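# Fold the towel in half on the table

## Task

Fold the towel once, end over end, so its edges roughly match, with no extra folds. It must lie flat and completely on the table, away from the basket, with no lumps or raised parts. Then release it and pull the grippers away. The fold must stay in place with no robot support.

## Robot and tools

Robot: two arms, left_arm and right_arm, each ending in a two-finger gripper. Positions are in one shared scene frame, in metres. The origin sits on the table surface midway between the arms, +x points out across the table, +z points up, and left_arm is on the +y side. The arm names do not tell you which side of a camera image they appear on. Each gripper has its own axes: the fingers point along its +z and close along its y. The reported gripper position is the spot between the finger pads, about 1 cm short of the fingertips.

execute_actions(actions): actions is a list of up to 15 actions. Each action is a table of up to 15 rows, one row per 1/30 s control step. A table with fewer rows repeats its final row until 15 steps (0.5 s) have run. Every row is a single list of 14 numbers covering both arms, each in [-1, 1], even if one arm stays still. The order is left_arm dx, dy, dz, rx, ry, rz, opening, then the same seven for right_arm. dx to rz are offsets, not poses. They are expressed in that gripper's own axes and measured from the gripper's pose at the start of the action; for a call's first action this is the last pose a result reported. Each row counts from that start pose, not from the row before. Scale: 1.0 equals 0.6 m of travel or 180 degrees of turn, and rx, ry, rz form one rotation vector. opening is absolute: +1 is fully open (0.094 m), -1 is shut. A row may carry 12 extra numbers from 0 to 1: per-joint stiffness scales, left_arm's six then right_arm's six, in Joint positions order. They stay in effect until changed. An empty actions list just returns the current state and images.

move(target, speed, blocking): target is one row in the same 14-number layout (26 with stiffness). Its offsets are in gripper axes, from the pose in the latest result that shows one. Each gripper travels in a straight line and both arrive together, over 0.5 to 10 s; anything longer is cut off at 10 s before the targets. speed is the top path speed in m/s, 0.002 to 0.5, default 0.25; turning is capped at twice that figure in rad/s. The opening is applied when the move starts. Paths ignore obstacles and the other arm. Grippers trail their path, may drift, and can exceed speed, mostly with the arm near full reach. With blocking=false the result comes after 0.5 s while motion continues. Use wait(0) to check progress; other moves and actions are refused until a result shows the end, or until stop is called.

The move line reports the ending (done, off_target, moving, held, fault) and any limits. paced means the commanded pose was clipped. held as a limit means some steps were blocked, after which the arm may jump ahead faster than speed. held as an ending means the last step was blocked. If only one arm is named, the other finished at rest near its pose. Each gripper's distance from its pose is also given.

wait(seconds): 0 to 10; the robot keeps its last command and any running move carries on. stop(): brakes a running move; faster motion needs more room to stop, and the fingers keep moving. zoom_image(camera, region): camera is cam_high, cam_left_wrist or cam_right_wrist; region is [x0, y0, x1, y1] in pixels from the top-left, at most 504 by 504. All three images are 504x504 and come in that order. finished_scene(scene): ends the current scene, given by its number, permanently and reports whether the goal was met. A reply with no tool call ends everything.

Motion limits: at every step the commanded pose is clipped to within 70 mm and 16 degrees of the measured one, so big offsets take several actions. After an action the arm goes no farther than its last clipped pose. Joint friction can leave a gripper up to about 31 mm off, and tiny commands may not move it at all. Elbows stop just short of straight. Joint ranges (rad), base to gripper: waist -2.618 to 3.054, shoulder 0.000 to 3.142, elbow 0.000 to 3.142, wrist pitch -1.571 to 1.571, wrist yaw -1.571 to 1.571, wrist roll -2.094 to 2.094. Position wins over orientation when both cannot be met.

Result lines: the state line gives each gripper's end_effector_position and end_effector_quat_wxyz; printed positions can be off, especially far out. Hand target lines show what each arm is now driven toward. A pose unreachable line means the clearance check altered or blocked that arm's command. Action calls list positions at some steps; HELD with an arm label marks a held-back step. grip_measured is finger opening on the command scale; the final Joint positions number is opening in metres. Readings may be off by about 1 mm. Joint torques are raw, offset and noisy. MOTOR HOT appears from 75 °C; at 90 °C that arm halts for 10 s; at 100 °C it goes limp and falls. FAULT lines report stops.

Gripping: to hold, command an opening about 0.03 under grip_measured; a smaller gap grips lighter. Thin cloth receives less finger force. Occasional outside tugs on held items or pushes on loose ones can happen. While a reply is being written the robot keeps its last command.

Avoid: knocking anything off the table, letting the arms collide or push on each other, fast impacts, driving targets deep past contact, drops and slips, and holding loads long enough to overheat. To keep an arm still, send the offset back to its wanted pose in a reply's first call and zeros afterward, with its correct opening each time.

Each tool is called after "Request:" in YAML: its name, and indented under it one key for each argument.

## Session

Request:
execute_actions:
  actions: []

Scene clock: 0.00 s.
left_arm: end_effector_position=(+0.0869, -0.1835, +0.0621) grip_measured=+1.000 end_effector_quat_wxyz=(+0.288, +0.417, +0.849, -0.148) | right_arm: end_effector_position=(+0.2417, -0.3563, +0.0535) grip_measured=+1.000 end_effector_quat_wxyz=(+0.246, +0.138, +0.959, -0.024)
Joint positions: left_arm=[-1.632  1.998  1.379 -0.39  -0.367 -0.536  0.094] | right_arm=[ 0.275  0.91   0.462 -0.643  0.146  0.319  0.094]
Joint velocities: left_arm=[-0.007 -0.002 -0.002  0.066 -0.037  0.051  0.   ] | right_arm=[-0.012  0.002  0.007  0.139  0.081  0.081  0.   ]
Joint torques (N m, as the arm reports them, + toward a larger angle): no reading
Hand target (left_arm): +0.087, -0.184, +0.062; +0.288, +0.417, +0.849, -0.148
Hand target (right_arm): +0.242, -0.356, +0.054; +0.246, +0.138, +0.959, -0.024
Joint stiffness scale: left_arm=[1. 1. 1. 1. 1. 1.] | right_arm=[1. 1. 1. 1. 1. 1.]

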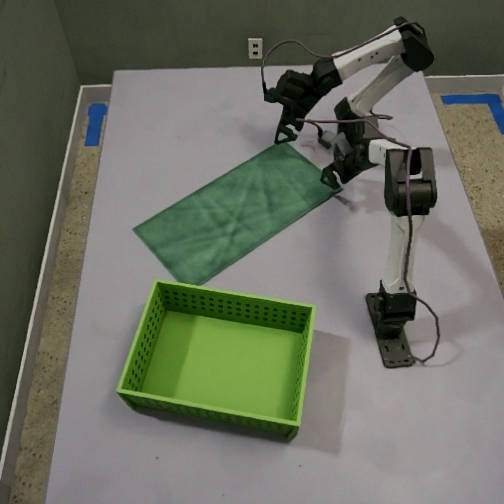

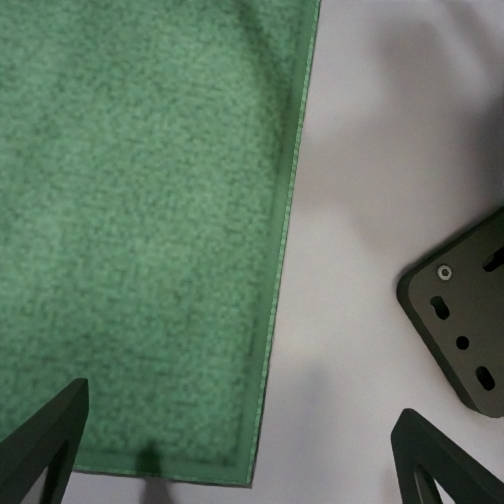

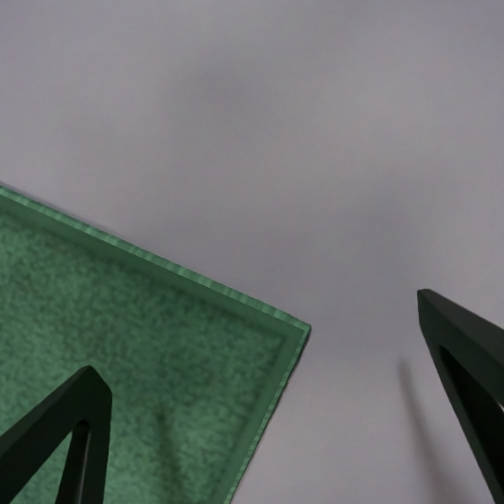

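Request:
zoom_image:
  camera: "cam_high"
  region: [100, 60, 440, 320]

Region (100, 60, 440, 320) of cam_high's 504x504 image, scaled by 1.482, with more detail than that image has; it fills the top 385 rows of this view, and the rest is white.

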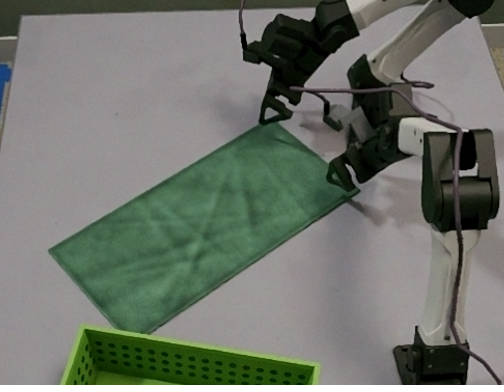

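Request:
move:
  target: [0.0306,0.0005,0.0395,0,0,0,-0.1, -0.023,-0.0063,0.0123,0.0568,0.1512,0.1952,-0.1]
  speed: 0.2

Scene clock: 110.17 s.
left_arm: end_effector_position=(+0.0870, -0.1904, +0.0484) grip_measured=-0.098 end_effector_quat_wxyz=(+0.295, +0.412, +0.846, -0.163) | right_arm: end_effector_position=(+0.2586, -0.3650, +0.0533) grip_measured=-0.098 end_effector_quat_wxyz=(+0.017, +0.436, +0.900, -0.003)
Joint positions: left_arm=[-1.632  2.025  1.342 -0.291 -0.367 -0.536  0.042] | right_arm=[ 0.141  1.453  0.904 -0.993  0.018  0.836  0.042]
Joint velocities: left_arm=[ 0.002 -0.022 -0.012  0.037  0.022 -0.007  0.   ] | right_arm=[-0.007 -0.002  0.007 -0.007 -0.081  0.037  0.   ]
Joint torques (N m, as the arm reports them, + toward a larger angle): left_arm=[-0.38 -8.69  4.93  1.65 -0.22  0.07] | right_arm=[-1.08 -4.94  7.53  0.17 -0.07  0.04]
Hand target (left_arm): +0.087, -0.183, +0.032; +0.288, +0.417, +0.849, -0.148
Hand target (right_arm): +0.256, -0.365, +0.052; +0.002, +0.444, +0.896, -0.002
Off the commanded pose (left_arm): 0.018 m, 2 deg.
Off the commanded pose (right_arm): 0.003 m, 2 deg.
Joint stiffness scale: left_arm=[1. 1. 1. 1. 1. 1.] | right_arm=[1. 1. 1. 1. 1. 1.]
move: off_target (left_arm)

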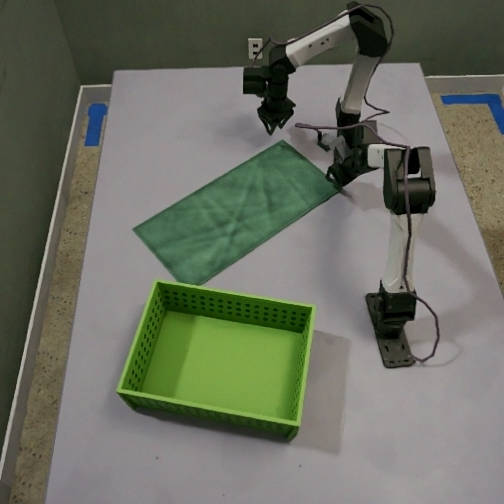

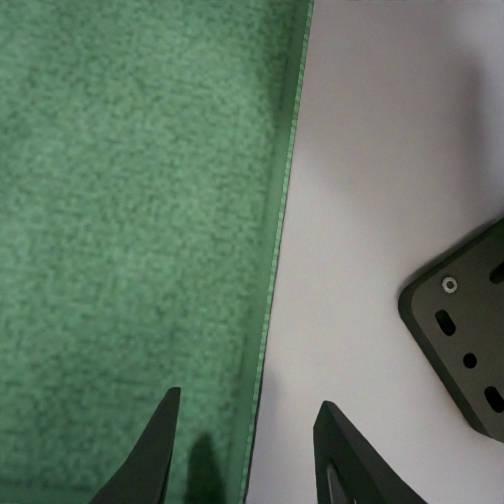

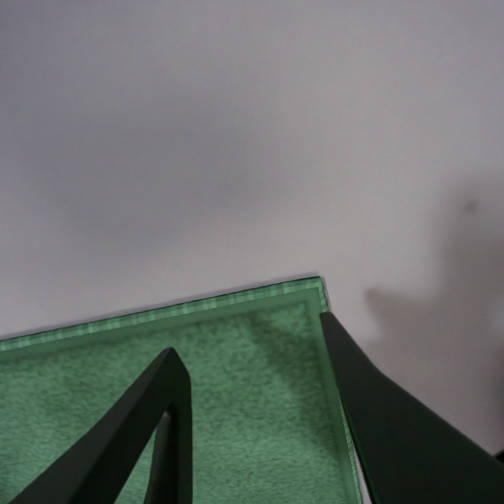

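Request:
move:
  target: [0.0438,0,0.0293,0,0,0,-0.1, 0.0167,-0.047,0.05,0,0,0,-0.1]
  speed: 0.1

Scene clock: 125.27 s.
left_arm: end_effector_position=(+0.0835, -0.1902, +0.0320) grip_measured=-0.098 end_effector_quat_wxyz=(+0.299, +0.409, +0.844, -0.175) | right_arm: end_effector_position=(+0.2334, -0.3746, +0.0258) grip_measured=-0.099 end_effector_quat_wxyz=(+0.014, +0.436, +0.900, -0.004)
Joint positions: left_arm=[-1.639  2.042  1.279 -0.188 -0.367 -0.543  0.042] | right_arm=[ 0.087  1.403  0.746 -0.89   0.017  0.783  0.042]
Joint velocities: left_arm=[-0.002 -0.012  0.017 -0.022 -0.007  0.007 -0.   ] | right_arm=[ 0.002 -0.002 -0.007  0.022 -0.095  0.007 -0.   ]
Joint torques (N m, as the arm reports them, + toward a larger angle): left_arm=[-0.87 -8.89  4.99  1.67 -0.29  0.02] | right_arm=[-0.98 -6.7   4.94  0.4   0.1  -0.07]
Hand target (left_arm): +0.080, -0.184, +0.019; +0.295, +0.412, +0.846, -0.163
Hand target (right_arm): +0.231, -0.376, +0.023; +0.017, +0.436, +0.900, -0.003
Off the commanded pose (left_arm): 0.016 m, 2 deg.
Off the commanded pose (right_arm): 0.004 m, 0 deg.
Joint stiffness scale: left_arm=[1. 1. 1. 1. 1. 1.] | right_arm=[1. 1. 1. 1. 1. 1.]
move: off_target (left_arm)

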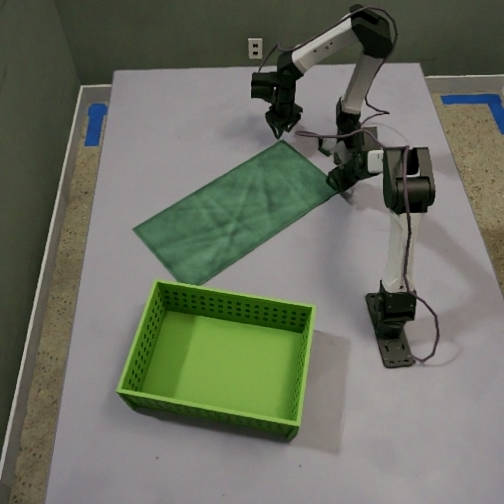

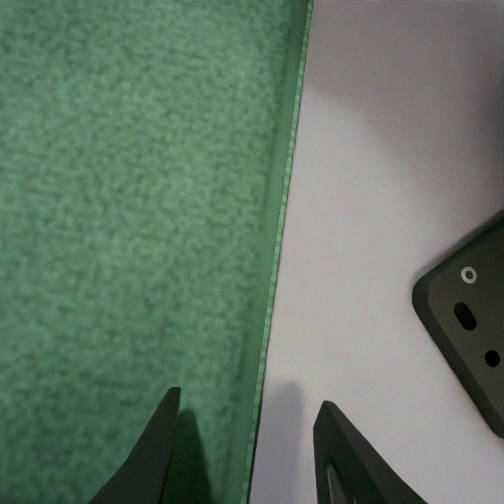

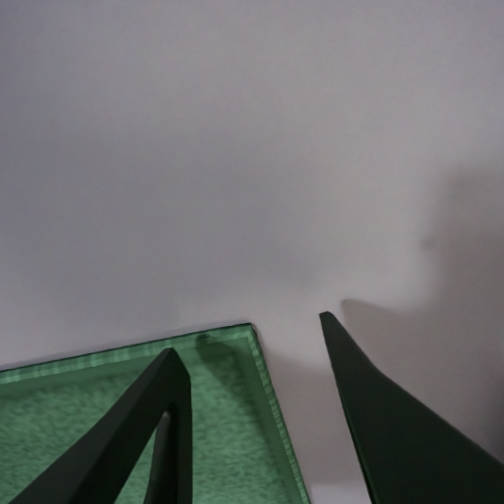

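Request:
zoom_image:
  camera: "cam_high"
  region: [250, 100, 390, 220]

Request:
move:
  target: [0.02,0,0.01,0,0,0,-0.1, 0.055,0,0.01,0,0,0,-0.1]
  speed: 0.1

Region (250, 100, 390, 220) of cam_high's 504x504 image, scaled by 3.600, with more detail than that image has; it fills the top 432 rows of this view, and the rest is white.

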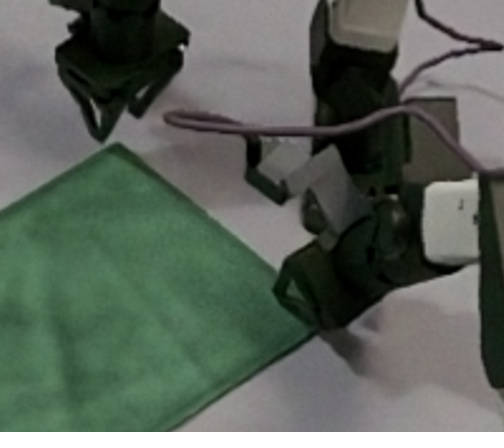

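Scene clock: 131.50 s.
left_arm: end_effector_position=(+0.0835, -0.1931, +0.0325) grip_measured=-0.098 end_effector_quat_wxyz=(+0.304, +0.405, +0.842, -0.185) | right_arm: end_effector_position=(+0.2178, -0.3503, +0.0219) grip_measured=-0.099 end_effector_quat_wxyz=(+0.015, +0.435, +0.900, -0.002)
Joint positions: left_arm=[-1.639  2.042  1.266 -0.15  -0.367 -0.544  0.042] | right_arm=[ 0.201  1.334  0.676 -0.887  0.017  0.895  0.042]
Joint velocities: left_arm=[-0.007 -0.002 -0.012 -0.022  0.081 -0.037  0.001] | right_arm=[-0.012  0.007 -0.012  0.007 -0.022  0.007 -0.   ]
Joint torques (N m, as the arm reports them, + toward a larger angle): left_arm=[-0.84 -9.12  4.74  1.71 -0.25  0.01] | right_arm=[ 0.82 -6.23  4.92  0.32  0.01  0.13]
Hand target (left_arm): +0.080, -0.186, +0.020; +0.299, +0.409, +0.844, -0.175
Hand target (right_arm): +0.213, -0.349, +0.019; +0.013, +0.436, +0.900, -0.004
Off the commanded pose (left_arm): 0.015 m, 1 deg.
Off the commanded pose (right_arm): 0.006 m, 0 deg.
Joint stiffness scale: left_arm=[1. 1. 1. 1. 1. 1.] | right_arm=[1. 1. 1. 1. 1. 1.]
move: off_target (left_arm)

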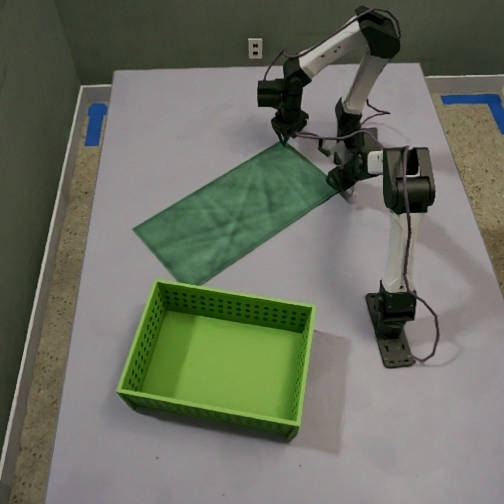

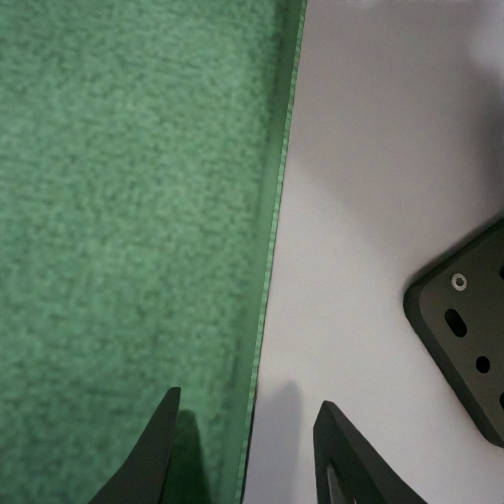

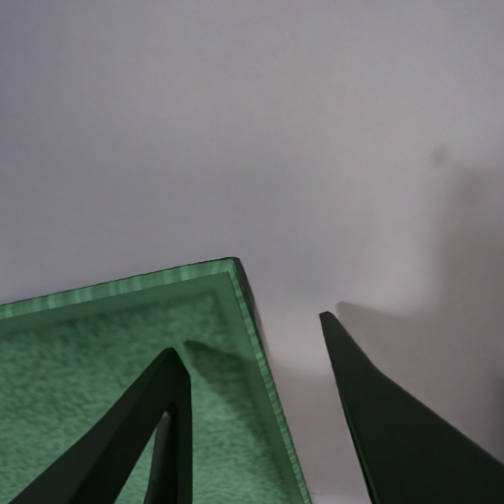

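Request:
move:
  target: [0.0223,0.0018,-0.059,-0.02,0.2308,0.0071,-0.1, 0,0,0,0,0,0,-0.1]
  speed: 0.2

Scene clock: 156.33 s.
left_arm: end_effector_position=(+0.0632, -0.1650, +0.0513) grip_measured=-0.098 end_effector_quat_wxyz=(+0.007, +0.446, +0.895, -0.005) | right_arm: end_effector_position=(+0.2178, -0.3503, +0.0219) grip_measured=-0.099 end_effector_quat_wxyz=(+0.015, +0.436, +0.900, -0.002)
Joint positions: left_arm=[-1.554  2.402  2.184 -1.337 -0.007 -0.552  0.042] | right_arm=[ 0.201  1.334  0.676 -0.887  0.017  0.898  0.042]
Joint velocities: left_arm=[-0.007  0.002 -0.002 -0.066 -0.007 -0.037  0.001] | right_arm=[ 0.017 -0.007 -0.007 -0.037 -0.037  0.037 -0.   ]
Joint torques (N m, as the arm reports them, + toward a larger angle): left_arm=[  0.34 -10.76   7.8    0.29   0.08   0.16] | right_arm=[-0.14 -4.82  6.42  0.3   0.02  0.03]
Hand target (left_arm): +0.065, -0.166, +0.049; -0.000, +0.446, +0.895, -0.004
Hand target (right_arm): +0.218, -0.350, +0.022; +0.015, +0.435, +0.900, -0.002
Off the commanded pose (left_arm): 0.002 m, 1 deg.
Off the commanded pose (right_arm): 0.000 m, 0 deg.
Joint stiffness scale: left_arm=[1. 1. 1. 1. 1. 1.] | right_arm=[1. 1. 1. 1. 1. 1.]
move: done

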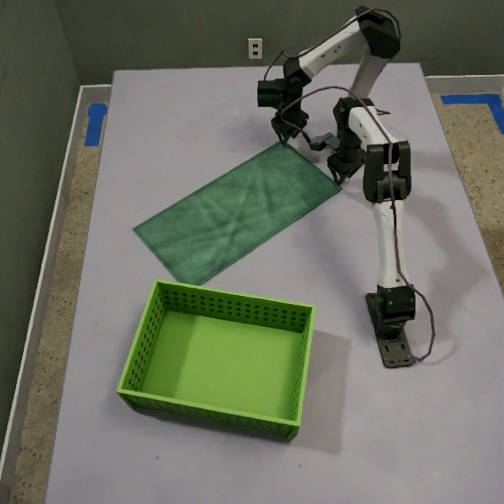

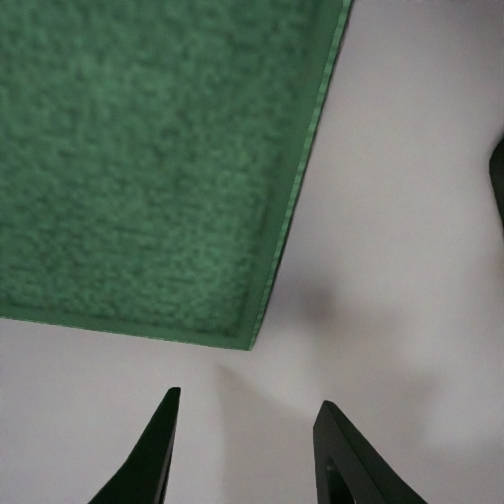

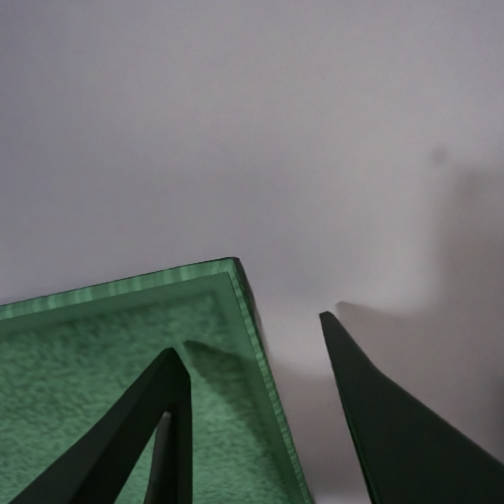

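Request:
move:
  target: [-0.008,0,0.07,0,0,0,-0.1, 0,0,0.02,0,0,0,-0.1]
  speed: 0.08

Scene clock: 162.40 s.
left_arm: end_effector_position=(+0.0637, -0.1712, +0.0228) grip_measured=-0.098 end_effector_quat_wxyz=(+0.011, +0.447, +0.895, -0.012) | right_arm: end_effector_position=(+0.2230, -0.3503, +0.0182) grip_measured=-0.099 end_effector_quat_wxyz=(+0.025, +0.436, +0.900, +0.002)
Joint positions: left_arm=[-1.554  2.418  2.099 -1.219 -0.006 -0.552  0.042] | right_arm=[ 0.201  1.342  0.664 -0.847  0.017  0.898  0.042]
Joint velocities: left_arm=[-0.022 -0.017  0.007 -0.066 -0.022  0.11   0.   ] | right_arm=[-0.002 -0.007 -0.002  0.037 -0.007  0.007 -0.001]
Joint torques (N m, as the arm reports them, + toward a larger angle): left_arm=[  0.23 -11.12   4.67   0.66  -0.04   0.13] | right_arm=[-0.37 -3.17  4.88  0.47  0.06 -0.03]
Hand target (left_arm): +0.066, -0.169, +0.010; +0.007, +0.446, +0.895, -0.005
Hand target (right_arm): +0.218, -0.351, +0.010; +0.015, +0.436, +0.900, -0.002
Off the commanded pose (left_arm): 0.014 m, 1 deg.
Off the commanded pose (right_arm): 0.010 m, 1 deg.
Joint stiffness scale: left_arm=[1. 1. 1. 1. 1. 1.] | right_arm=[1. 1. 1. 1. 1. 1.]
move: off_target (left_arm)

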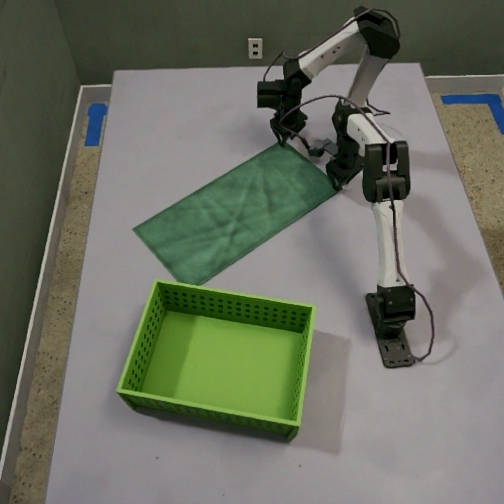

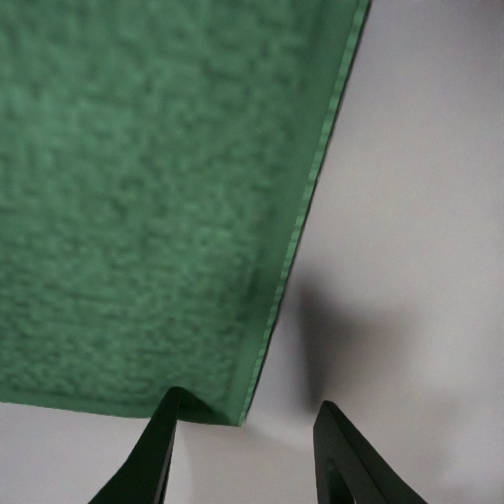

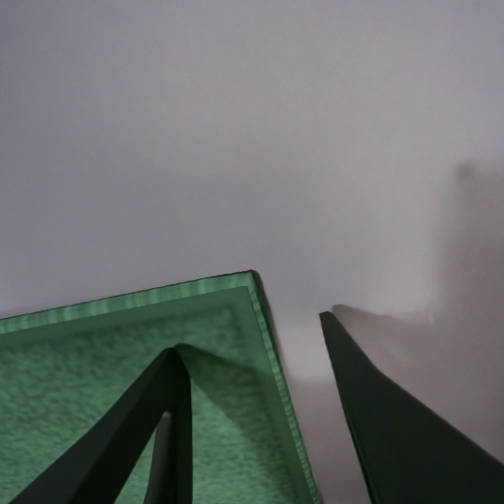

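Request:
move:
  target: [-0.04,0,0.0,0,0,0,-0.1, 0.005,-0.008,0.03,0,0,0,-0.1]
  speed: 0.05

Scene clock: 168.77 s.
left_arm: end_effector_position=(+0.0750, -0.1902, +0.0265) grip_measured=-0.098 end_effector_quat_wxyz=(+0.015, +0.446, +0.895, -0.017) | right_arm: end_effector_position=(+0.2249, -0.3503, +0.0131) grip_measured=-0.099 end_effector_quat_wxyz=(+0.033, +0.436, +0.899, +0.006)
Joint positions: left_arm=[-1.534  2.517  2.294 -1.303 -0.006 -0.534  0.042] | right_arm=[ 0.201  1.342  0.641 -0.805  0.017  0.898  0.042]
Joint velocities: left_arm=[-0.007  0.002  0.007 -0.022 -0.022 -0.095  0.001] | right_arm=[-0.017 -0.002  0.007  0.051  0.022 -0.081  0.001]
Joint torques (N m, as the arm reports them, + toward a larger angle): left_arm=[  0.23 -11.38   8.03   0.34  -0.05   0.17] | right_arm=[-0.7  -3.36  3.38  0.77 -0.01 -0.04]
Hand target (left_arm): +0.078, -0.190, +0.023; +0.012, +0.446, +0.895, -0.012
Hand target (right_arm): +0.217, -0.351, +0.001; +0.024, +0.436, +0.900, +0.002
Off the commanded pose (left_arm): 0.004 m, 1 deg.
Off the commanded pose (right_arm): 0.015 m, 1 deg.
Joint stiffness scale: left_arm=[1. 1. 1. 1. 1. 1.] | right_arm=[1. 1. 1. 1. 1. 1.]
move: off_target (right_arm)

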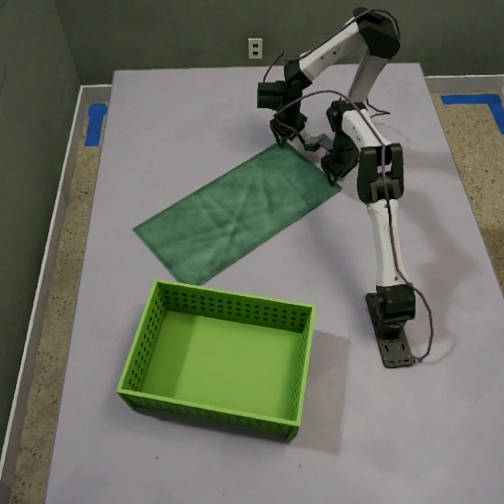

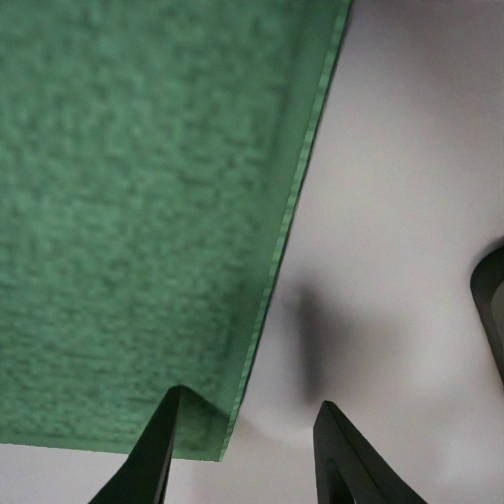

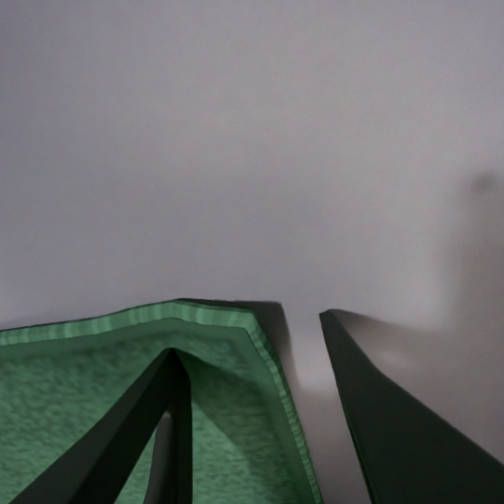

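Request:
move:
  target: [0,0.015,0.04,0,0,0,-0.1, 0.0,0,0.02,0,0,0,-0.1]
  speed: 0.04

Scene clock: 173.37 s.
left_arm: end_effector_position=(+0.0752, -0.1914, +0.0224) grip_measured=-0.098 end_effector_quat_wxyz=(+0.023, +0.449, +0.893, -0.029) | right_arm: end_effector_position=(+0.2253, -0.3503, +0.0131) grip_measured=-0.099 end_effector_quat_wxyz=(+0.034, +0.436, +0.899, +0.007)
Joint positions: left_arm=[-1.534  2.48   2.208 -1.225 -0.007 -0.527  0.042] | right_arm=[ 0.201  1.342  0.641 -0.803  0.017  0.898  0.042]
Joint velocities: left_arm=[-0.002 -0.027 -0.027 -0.037  0.037  0.066 -0.   ] | right_arm=[-0.012 -0.022 -0.007 -0.051  0.007 -0.051 -0.001]
Joint torques (N m, as the arm reports them, + toward a larger angle): left_arm=[  0.84 -11.39   3.35   0.83  -0.04   0.2 ] | right_arm=[-0.36 -2.33  4.21  0.94  0.09  0.  ]
Hand target (left_arm): +0.082, -0.185, +0.003; +0.015, +0.446, +0.895, -0.017
Hand target (right_arm): +0.225, -0.351, +0.002; +0.033, +0.436, +0.899, +0.006
Off the commanded pose (left_arm): 0.022 m, 2 deg.
Off the commanded pose (right_arm): 0.012 m, 0 deg.
Joint stiffness scale: left_arm=[1. 1. 1. 1. 1. 1.] | right_arm=[1. 1. 1. 1. 1. 1.]
move: off_target (left_arm, right_arm)

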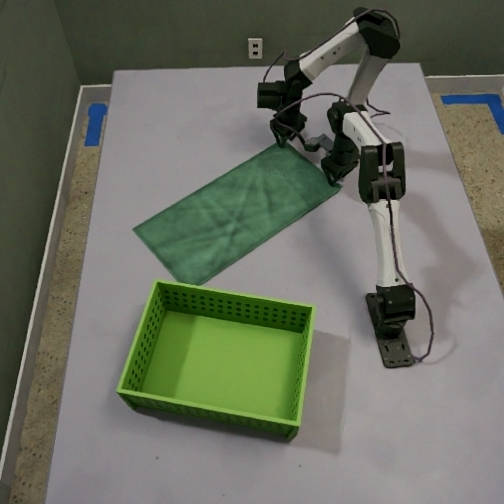

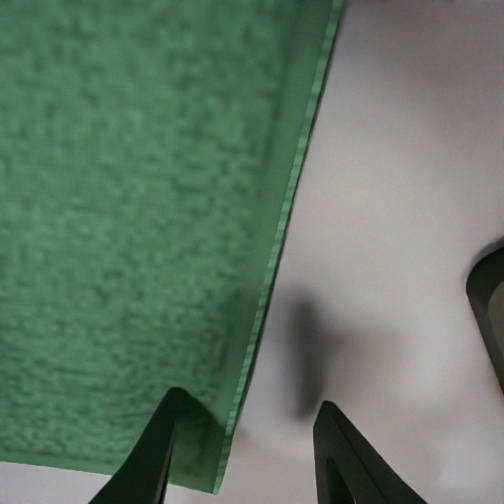

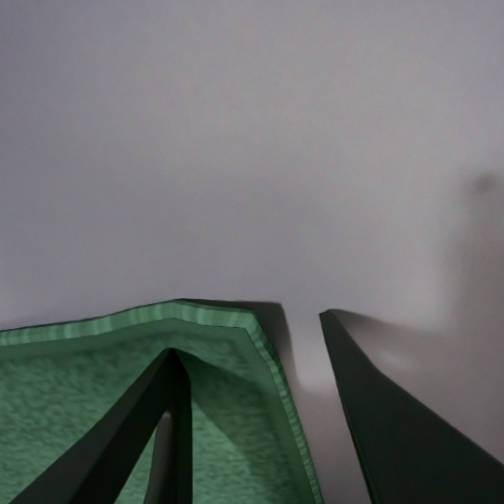

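Request:
execute_actions:
  actions:
    - [[0,0.015,0.03,0,0,0,-0.2, 0,0,0.02,0,0,0,-0.2],[0,0.015,0.03,0,0,0,-0.25, 0,0,0.02,0,0,0,-0.25],[0,0.015,0.03,0,0,0,-0.3, 0,0,0.02,0,0,0,-0.3],[0,0.015,0.03,0,0,0,-0.35, 0,0,0.02,0,0,0,-0.35],[0,0.015,0.03,0,0,0,-0.4, 0,0,0.02,0,0,0,-0.4],[0,0.015,0.03,0,0,0,-0.45, 0,0,0.02,0,0,0,-0.45],[0,0.015,0.03,0,0,0,-0.5, 0,0,0.02,0,0,0,-0.5],[0,0.015,0.03,0,0,0,-0.55, 0,0,0.02,0,0,0,-0.55],[0,0.015,0.03,0,0,0,-0.6, 0,0,0.02,0,0,0,-0.6]]

Scene clock: 181.40 s.
left_arm: end_effector_position=(+0.0838, -0.1854, +0.0221) grip_measured=-0.597 end_effector_quat_wxyz=(+0.030, +0.445, +0.894, -0.026) | right_arm: end_effector_position=(+0.2341, -0.3465, +0.0138) grip_measured=-0.598 end_effector_quat_wxyz=(+0.045, +0.435, +0.899, +0.024)
Joint positions: left_arm=[-1.521  2.45   2.153 -1.197 -0.021 -0.52   0.019] | right_arm=[ 0.201  1.342  0.641 -0.767 -0.005  0.898  0.019]
Joint velocities: left_arm=[-0.007  0.012 -0.012  0.037 -0.022 -0.007 -0.   ] | right_arm=[ 0.007  0.017 -0.007 -0.051 -0.037  0.051 -0.   ]
Joint torques (N m, as the arm reports them, + toward a larger angle): left_arm=[ -0.1  -11.33   3.77   1.07   0.1    0.17] | right_arm=[-0.18 -2.35  4.23  0.64  0.2  -0.09]
Hand target (left_arm): +0.082, -0.186, +0.005; +0.023, +0.449, +0.893, -0.028
Hand target (right_arm): +0.225, -0.351, +0.002; +0.034, +0.436, +0.899, +0.007
Off the commanded pose (left_arm): 0.018 m, 1 deg.
Off the commanded pose (right_arm): 0.016 m, 2 deg.
Joint stiffness scale: left_arm=[1. 1. 1. 1. 1. 1.] | right_arm=[1. 1. 1. 1. 1. 1.]
Step readings (end_effector_position):
0: left_arm (+0.0752, -0.1914, +0.0225) | right_arm (+0.2253, -0.3503, +0.0131)
1: left_arm (+0.0756, -0.1912, +0.0225) | right_arm (+0.2256, -0.3501, +0.0131)
2: left_arm (+0.0767, -0.1895, +0.0226) | right_arm (+0.2271, -0.3493, +0.0132)
4: left_arm (+0.0790, -0.1885, +0.0226) | right_arm (+0.2288, -0.3481, +0.0133)
8: left_arm (+0.0824, -0.1865, +0.0223) | right_arm (+0.2324, -0.3465, +0.0137)
15: end_effector_position above

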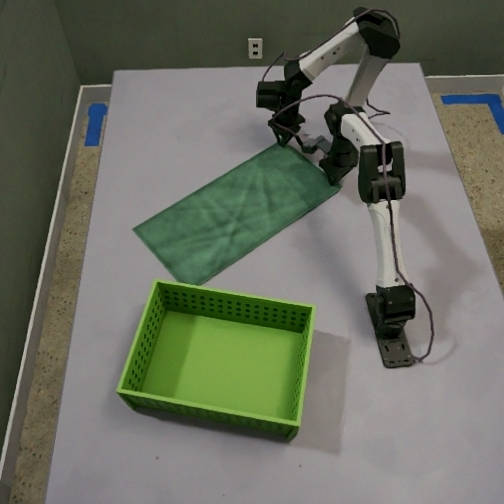

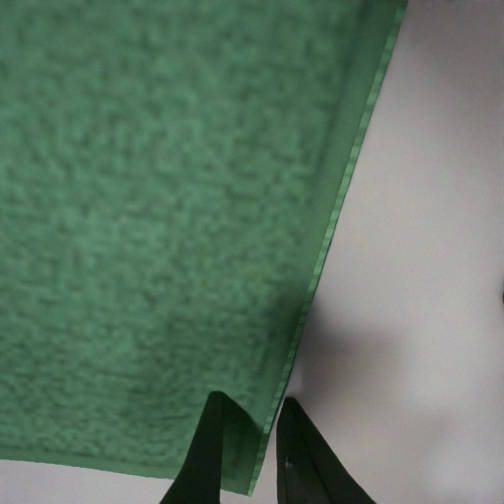

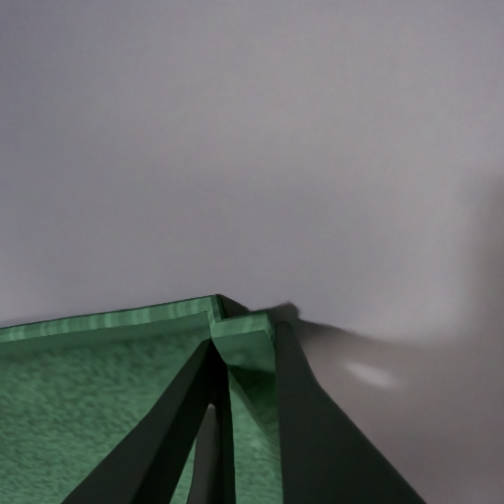

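Request:
execute_actions:
  actions:
    - [[0,0.015,0.03,0,0,0,-0.65, 0,0.01,0.02,0,0,0,-0.65],[0,0.015,0.03,0,0,0,-0.7, 0,0.01,0.02,0,0,0,-0.7],[0,0.015,0.03,0,0,0,-0.75, 0,0.01,0.02,0,0,0,-0.75],[0,0.015,0.03,0,0,0,-0.8, 0,0.01,0.02,0,0,0,-0.8],[0,0.015,0.03,0,0,0,-0.85, 0,0.01,0.02,0,0,0,-0.85],[0,0.015,0.03,0,0,0,-0.9, 0,0.01,0.02,0,0,0,-0.9],[0,0.015,0.03,0,0,0,-0.95, 0,0.01,0.02,0,0,0,-0.95],[0,0.015,0.03,0,0,0,-1, 0,0.01,0.02,0,0,0,-1]]

Scene clock: 189.77 s.
left_arm: end_effector_position=(+0.0892, -0.1834, +0.0224) grip_measured=-0.970 end_effector_quat_wxyz=(+0.036, +0.445, +0.894, -0.030) | right_arm: end_effector_position=(+0.2382, -0.3431, +0.0128) grip_measured=-0.930 end_effector_quat_wxyz=(+0.049, +0.433, +0.899, +0.030)
Joint positions: left_arm=[-1.511  2.424  2.105 -1.162 -0.026 -0.511  0.001] | right_arm=[ 0.214  1.35   0.641 -0.747 -0.01   0.906  0.003]
Joint velocities: left_arm=[-0.007 -0.002 -0.002  0.037 -0.022 -0.007  0.001] | right_arm=[-0.007  0.002 -0.017  0.007  0.066 -0.066 -0.   ]
Joint torques (N m, as the arm reports them, + toward a larger angle): left_arm=[  0.17 -11.21   3.59   1.02   0.02   0.15] | right_arm=[ 0.39 -1.17  5.59  0.9   0.08  0.16]
Hand target (left_arm): +0.091, -0.181, +0.004; +0.030, +0.445, +0.895, -0.025
Hand target (right_arm): +0.239, -0.343, +0.003; +0.045, +0.435, +0.899, +0.024
Off the commanded pose (left_arm): 0.019 m, 1 deg.
Off the commanded pose (right_arm): 0.011 m, 1 deg.
Joint stiffness scale: left_arm=[1. 1. 1. 1. 1. 1.] | right_arm=[1. 1. 1. 1. 1. 1.]
Step readings (end_effector_position):
0: left_arm (+0.0838, -0.1854, +0.0221) | right_arm (+0.2341, -0.3465, +0.0138)
1: left_arm (+0.0845, -0.1848, +0.0220) | right_arm (+0.2347, -0.3459, +0.0135)
2: left_arm (+0.0851, -0.1835, +0.0221) | right_arm (+0.2355, -0.3449, +0.0127)
4: left_arm (+0.0861, -0.1849, +0.0225) | right_arm (+0.2370, -0.3438, +0.0127)
8: left_arm (+0.0891, -0.1834, +0.0224) | right_arm (+0.2382, -0.3431, +0.0128)
15: end_effector_position above

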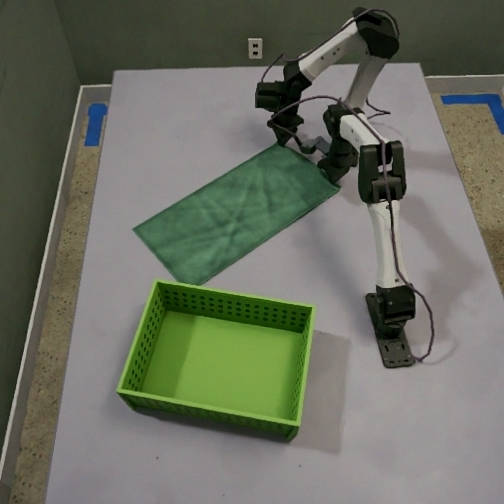

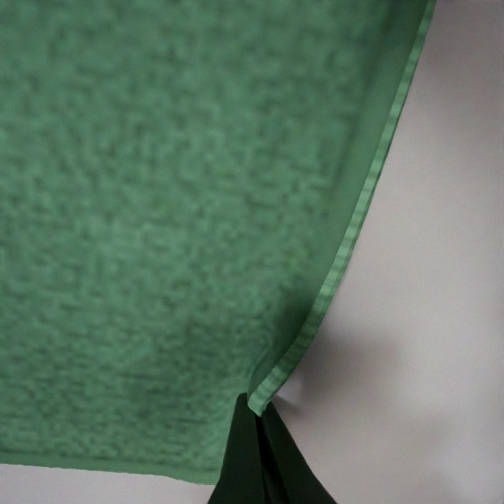

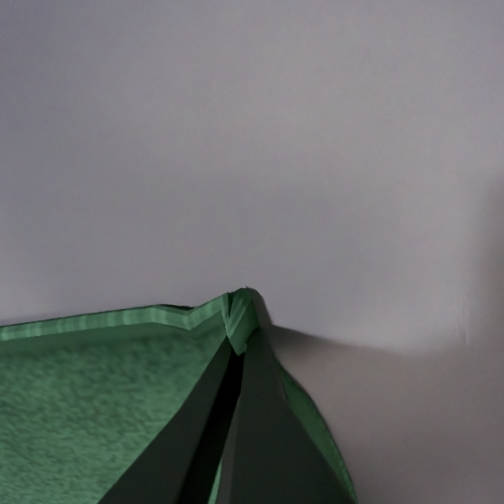

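Request:
move:
  target: [0,0,-0.17,0,-0.06,0,-1, 0,0,-0.17,0,0,0,-1]
  speed: 0.08

Scene clock: 194.93 s.
left_arm: end_effector_position=(+0.0901, -0.1820, +0.1258) grip_measured=-0.970 end_effector_quat_wxyz=(+0.123, +0.438, +0.887, -0.080) | right_arm: end_effector_position=(+0.2305, -0.3431, +0.1104) grip_measured=-0.930 end_effector_quat_wxyz=(+0.051, +0.434, +0.899, +0.031)
Joint positions: left_arm=[-1.542  2.204  2.105 -1.203 -0.121 -0.533  0.001] | right_arm=[ 0.214  1.208  0.945 -1.189 -0.01   0.907  0.003]
Joint velocities: left_arm=[-0.002 -0.002  0.007  0.007  0.007  0.022  0.   ] | right_arm=[-0.007 -0.002 -0.017 -0.022  0.051  0.125 -0.001]
Joint torques (N m, as the arm reports them, + toward a larger angle): left_arm=[ -0.92 -12.17   5.32   0.87  -0.17  -0.01] | right_arm=[ 0.04 -5.3   7.92  0.32  0.08 -0.02]
Hand target (left_arm): +0.086, -0.176, +0.125; +0.120, +0.440, +0.887, -0.071
Hand target (right_arm): +0.227, -0.343, +0.114; +0.049, +0.434, +0.899, +0.030
Off the commanded pose (left_arm): 0.009 m, 1 deg.
Off the commanded pose (right_arm): 0.006 m, 0 deg.
Joint stiffness scale: left_arm=[1. 1. 1. 1. 1. 1.] | right_arm=[1. 1. 1. 1. 1. 1.]
move: done

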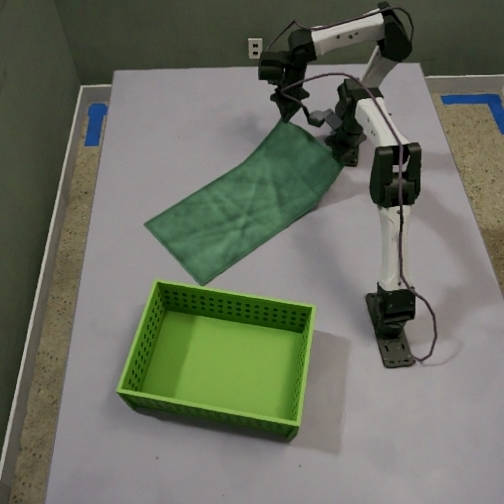

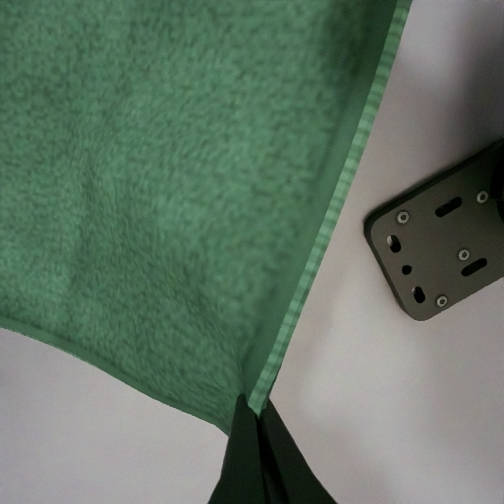

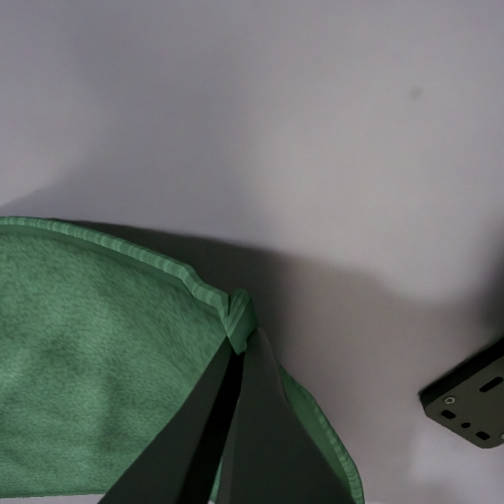

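Request:
move:
  target: [-0.098,-0.012,-0.327,0,-0.15,0,-1, -0.028,0.0415,-0.347,-0.137,-0.109,0,-1]
  speed: 0.1

Scene clock: 218.07 s.
left_arm: end_effector_position=(+0.0956, -0.1823, +0.3324) grip_measured=-0.970 end_effector_quat_wxyz=(+0.327, +0.399, +0.837, -0.184) | right_arm: end_effector_position=(+0.2418, -0.3392, +0.3198) grip_measured=-0.930 end_effector_quat_wxyz=(+0.291, +0.406, +0.853, +0.154)
Joint positions: left_arm=[-1.624  2.158  2.715 -1.452 -0.398 -0.517  0.001] | right_arm=[ 0.231  1.024  1.542 -1.417 -0.01   0.917  0.003]
Joint velocities: left_arm=[ 0.002 -0.002  0.066 -0.139  0.022 -0.007  0.   ] | right_arm=[ 0.002 -0.012  0.007 -0.007  0.066  0.037  0.001]
Joint torques (N m, as the arm reports them, + toward a larger angle): left_arm=[-1.13 -8.79  7.2   1.58 -0.3   0.18] | right_arm=[ 0.62 -1.59  6.99  1.45  0.13  0.06]
Hand target (left_arm): +0.091, -0.183, +0.332; +0.328, +0.406, +0.834, -0.179
Hand target (right_arm): +0.237, -0.340, +0.322; +0.292, +0.408, +0.852, +0.150
Off the commanded pose (left_arm): 0.006 m, 1 deg.
Off the commanded pose (right_arm): 0.007 m, 1 deg.
Joint stiffness scale: left_arm=[1. 1. 1. 1. 1. 1.] | right_arm=[1. 1. 1. 1. 1. 1.]
move: done

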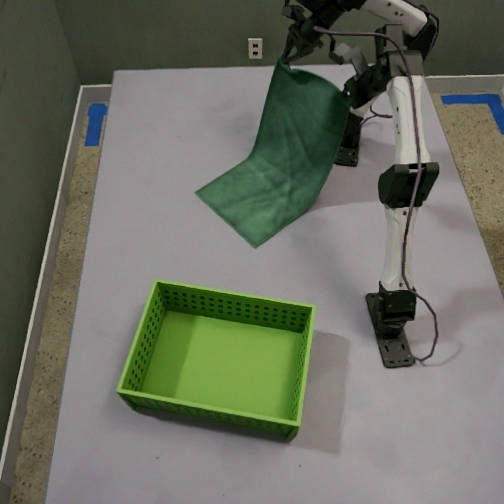

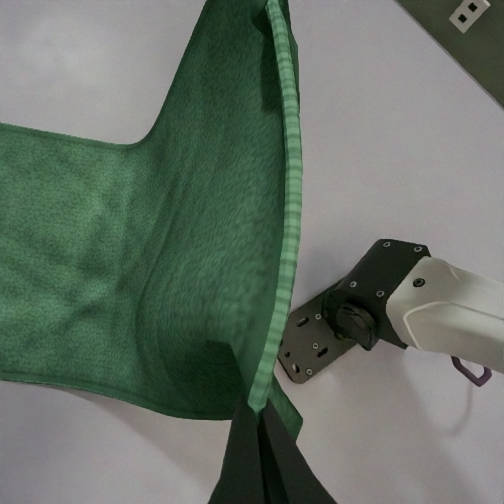

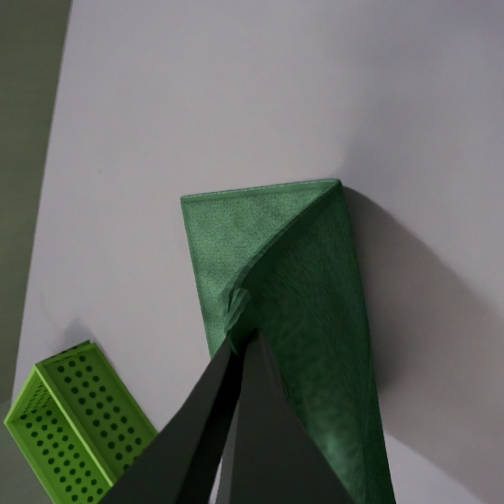

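Request:
move:
  target: [0.1157,0.0078,0.12,0,0,0,-1, 0.062,-0.083,0.131,0,0,0,-1]
  speed: 0.1

Request:
move:
  target: [0.0155,0.168,0.0205,0,0,0,-1, 0.0235,0.126,0.112,0,0,0,-1]
  speed: 0.1

Scene clock: 247.37 s.
left_arm: end_effector_position=(+0.0958, -0.1856, +0.2338) grip_measured=-0.970 end_effector_quat_wxyz=(+0.327, +0.398, +0.837, -0.184) | right_arm: end_effector_position=(+0.2418, -0.3405, +0.2231) grip_measured=-0.930 end_effector_quat_wxyz=(+0.289, +0.407, +0.853, +0.151)
Joint positions: left_arm=[-1.624  1.872  1.83  -0.852 -0.399 -0.52   0.001] | right_arm=[ 0.224  0.821  1.032 -1.116 -0.011  0.912  0.003]
Joint velocities: left_arm=[ 0.002  0.012  0.002  0.022 -0.037  0.037  0.001] | right_arm=[ 0.002 -0.002  0.007 -0.037 -0.007 -0.037 -0.001]
Joint torques (N m, as the arm reports them, + toward a larger angle): left_arm=[ -0.42 -10.39   5.54   1.76  -0.23   0.1 ] | right_arm=[-1.15 -1.89  5.56  1.78 -0.07 -0.12]
Hand target (left_arm): +0.095, -0.182, +0.233; +0.327, +0.399, +0.837, -0.184
Hand target (right_arm): +0.241, -0.341, +0.220; +0.292, +0.406, +0.852, +0.153
Off the commanded pose (left_arm): 0.004 m, 0 deg.
Off the commanded pose (right_arm): 0.004 m, 0 deg.
Joint stiffness scale: left_arm=[1. 1. 1. 1. 1. 1.] | right_arm=[1. 1. 1. 1. 1. 1.]
move: done

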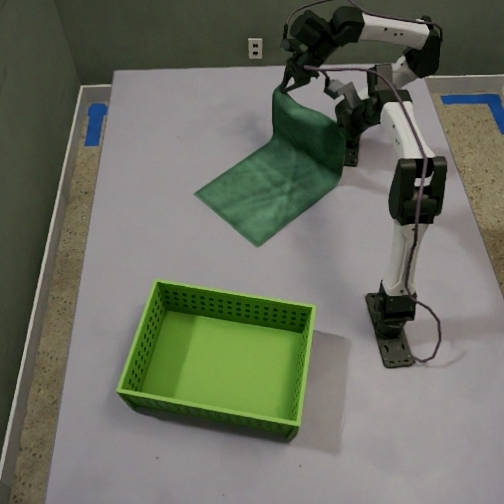

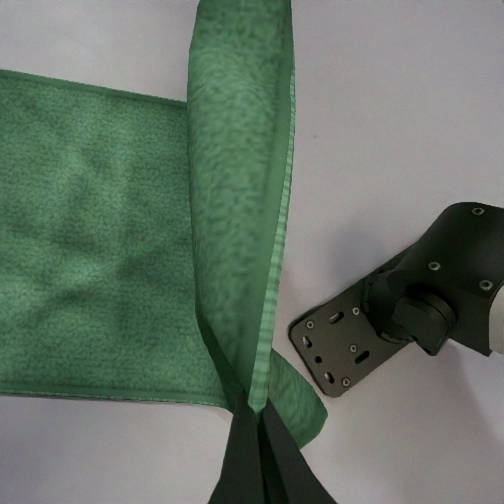

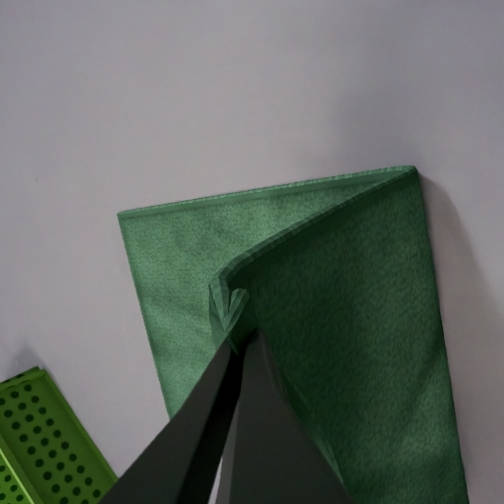

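Scene clock: 248.90 s.
left_arm: end_effector_position=(+0.1761, -0.1284, +0.2154) grip_measured=-0.970 end_effector_quat_wxyz=(+0.331, +0.395, +0.838, -0.180) | right_arm: end_effector_position=(+0.3164, -0.2819, +0.1972) grip_measured=-0.930 end_effector_quat_wxyz=(+0.281, +0.405, +0.857, +0.151)
Joint positions: left_arm=[-1.394  1.668  1.495 -0.663 -0.263 -0.337  0.001] | right_arm=[ 0.508  1.124  1.052 -0.863  0.15   1.136  0.003]
Joint velocities: left_arm=[ 0.007  0.002 -0.017 -0.081 -0.037 -0.007  0.   ] | right_arm=[-0.017 -0.002 -0.002  0.007  0.022  0.007  0.   ]
Joint torques (N m, as the arm reports them, + toward a larger angle): left_arm=[ 0.09 -9.04  5.67  1.89 -0.01  0.17] | right_arm=[ 0.36 -2.81  8.73  1.67  0.2   0.06]
Hand target (left_arm): +0.175, -0.124, +0.214; +0.328, +0.398, +0.837, -0.182
Hand target (right_arm): +0.321, -0.280, +0.200; +0.287, +0.408, +0.853, +0.152
Off the commanded pose (left_arm): 0.004 m, 1 deg.
Off the commanded pose (right_arm): 0.008 m, 1 deg.
Joint stiffness scale: left_arm=[1. 1. 1. 1. 1. 1.] | right_arm=[1. 1. 1. 1. 1. 1.]
move: done

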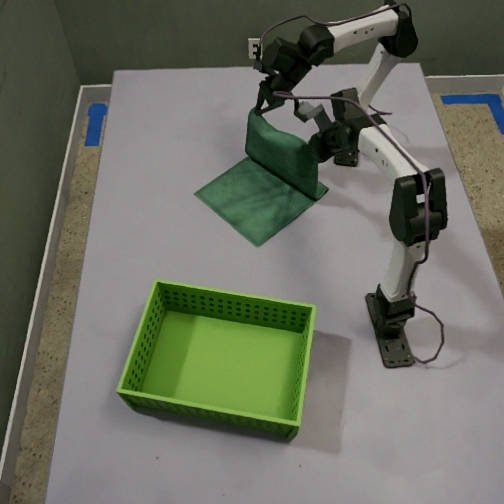

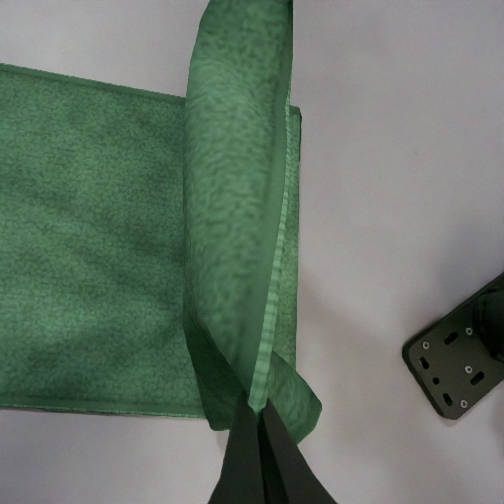

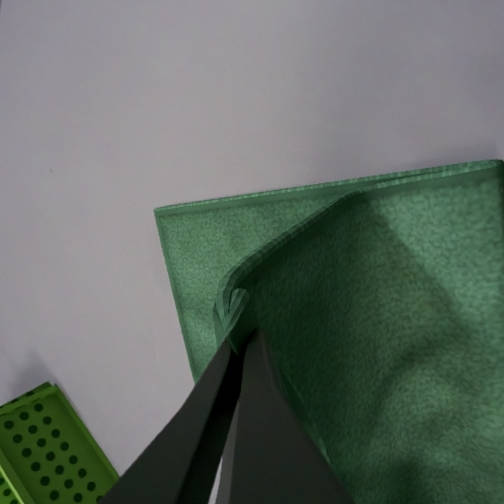

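Request:
move:
  target: [0.111,0.1925,0.101,-0.0093,0.2458,0.0119,-1, 0.06,0.0925,0.218,0.1685,0.1197,0.0114,-1]
  speed: 0.12

Scene clock: 274.83 s.
left_arm: end_effector_position=(+0.2607, -0.0573, +0.1200) grip_measured=-0.970 end_effector_quat_wxyz=(+0.017, +0.446, +0.895, -0.003) | right_arm: end_effector_position=(+0.4116, -0.2187, +0.1072) grip_measured=-0.930 end_effector_quat_wxyz=(+0.009, +0.447, +0.894, +0.005)
Joint positions: left_arm=[-1.06   2.213  2.136 -1.461 -0.011 -0.06   0.001] | right_arm=[ 0.526  2.097  1.901 -1.357  0.006  1.247  0.003]
Joint velocities: left_arm=[-0.002  0.007 -0.017  0.037  0.051  0.007 -0.001] | right_arm=[ 0.002  0.002  0.002 -0.066  0.007 -0.051 -0.002]
Joint torques (N m, as the arm reports them, + toward a larger angle): left_arm=[ 0.19 -9.74  7.72  0.09  0.12  0.15] | right_arm=[  0.51 -12.69   7.82   0.07   0.08   0.11]
Hand target (left_arm): +0.259, -0.053, +0.118; +0.001, +0.446, +0.895, -0.001
Hand target (right_arm): +0.410, -0.217, +0.103; +0.001, +0.449, +0.894, -0.002
Off the commanded pose (left_arm): 0.003 m, 2 deg.
Off the commanded pose (right_arm): 0.004 m, 1 deg.
Joint stiffness scale: left_arm=[1. 1. 1. 1. 1. 1.] | right_arm=[1. 1. 1. 1. 1. 1.]
move: done

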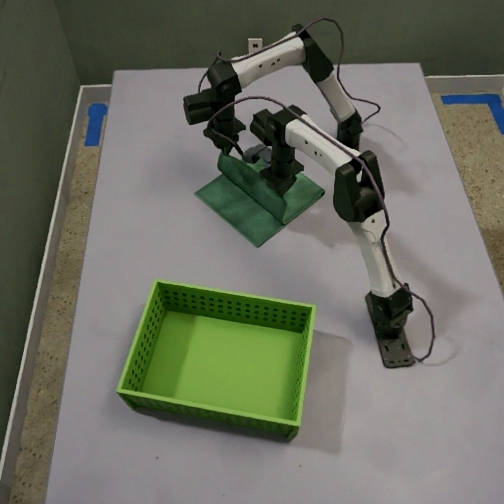

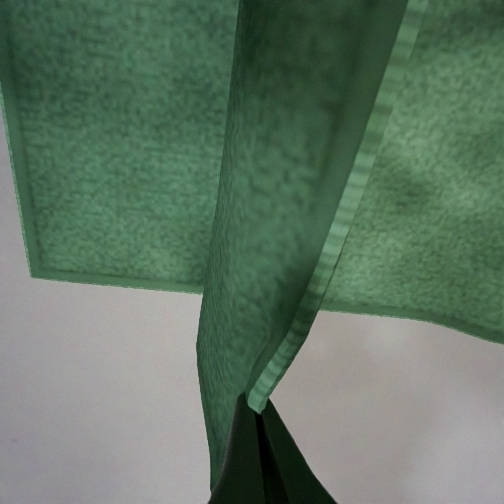

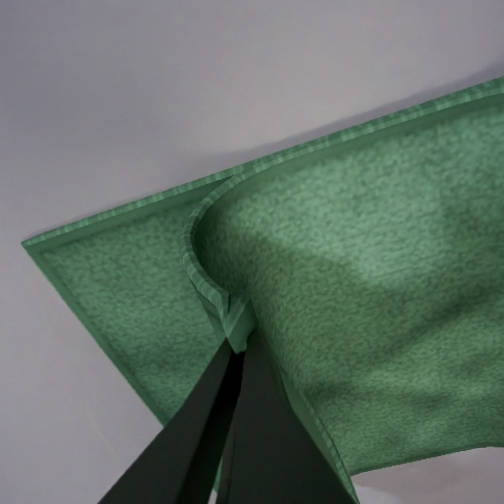

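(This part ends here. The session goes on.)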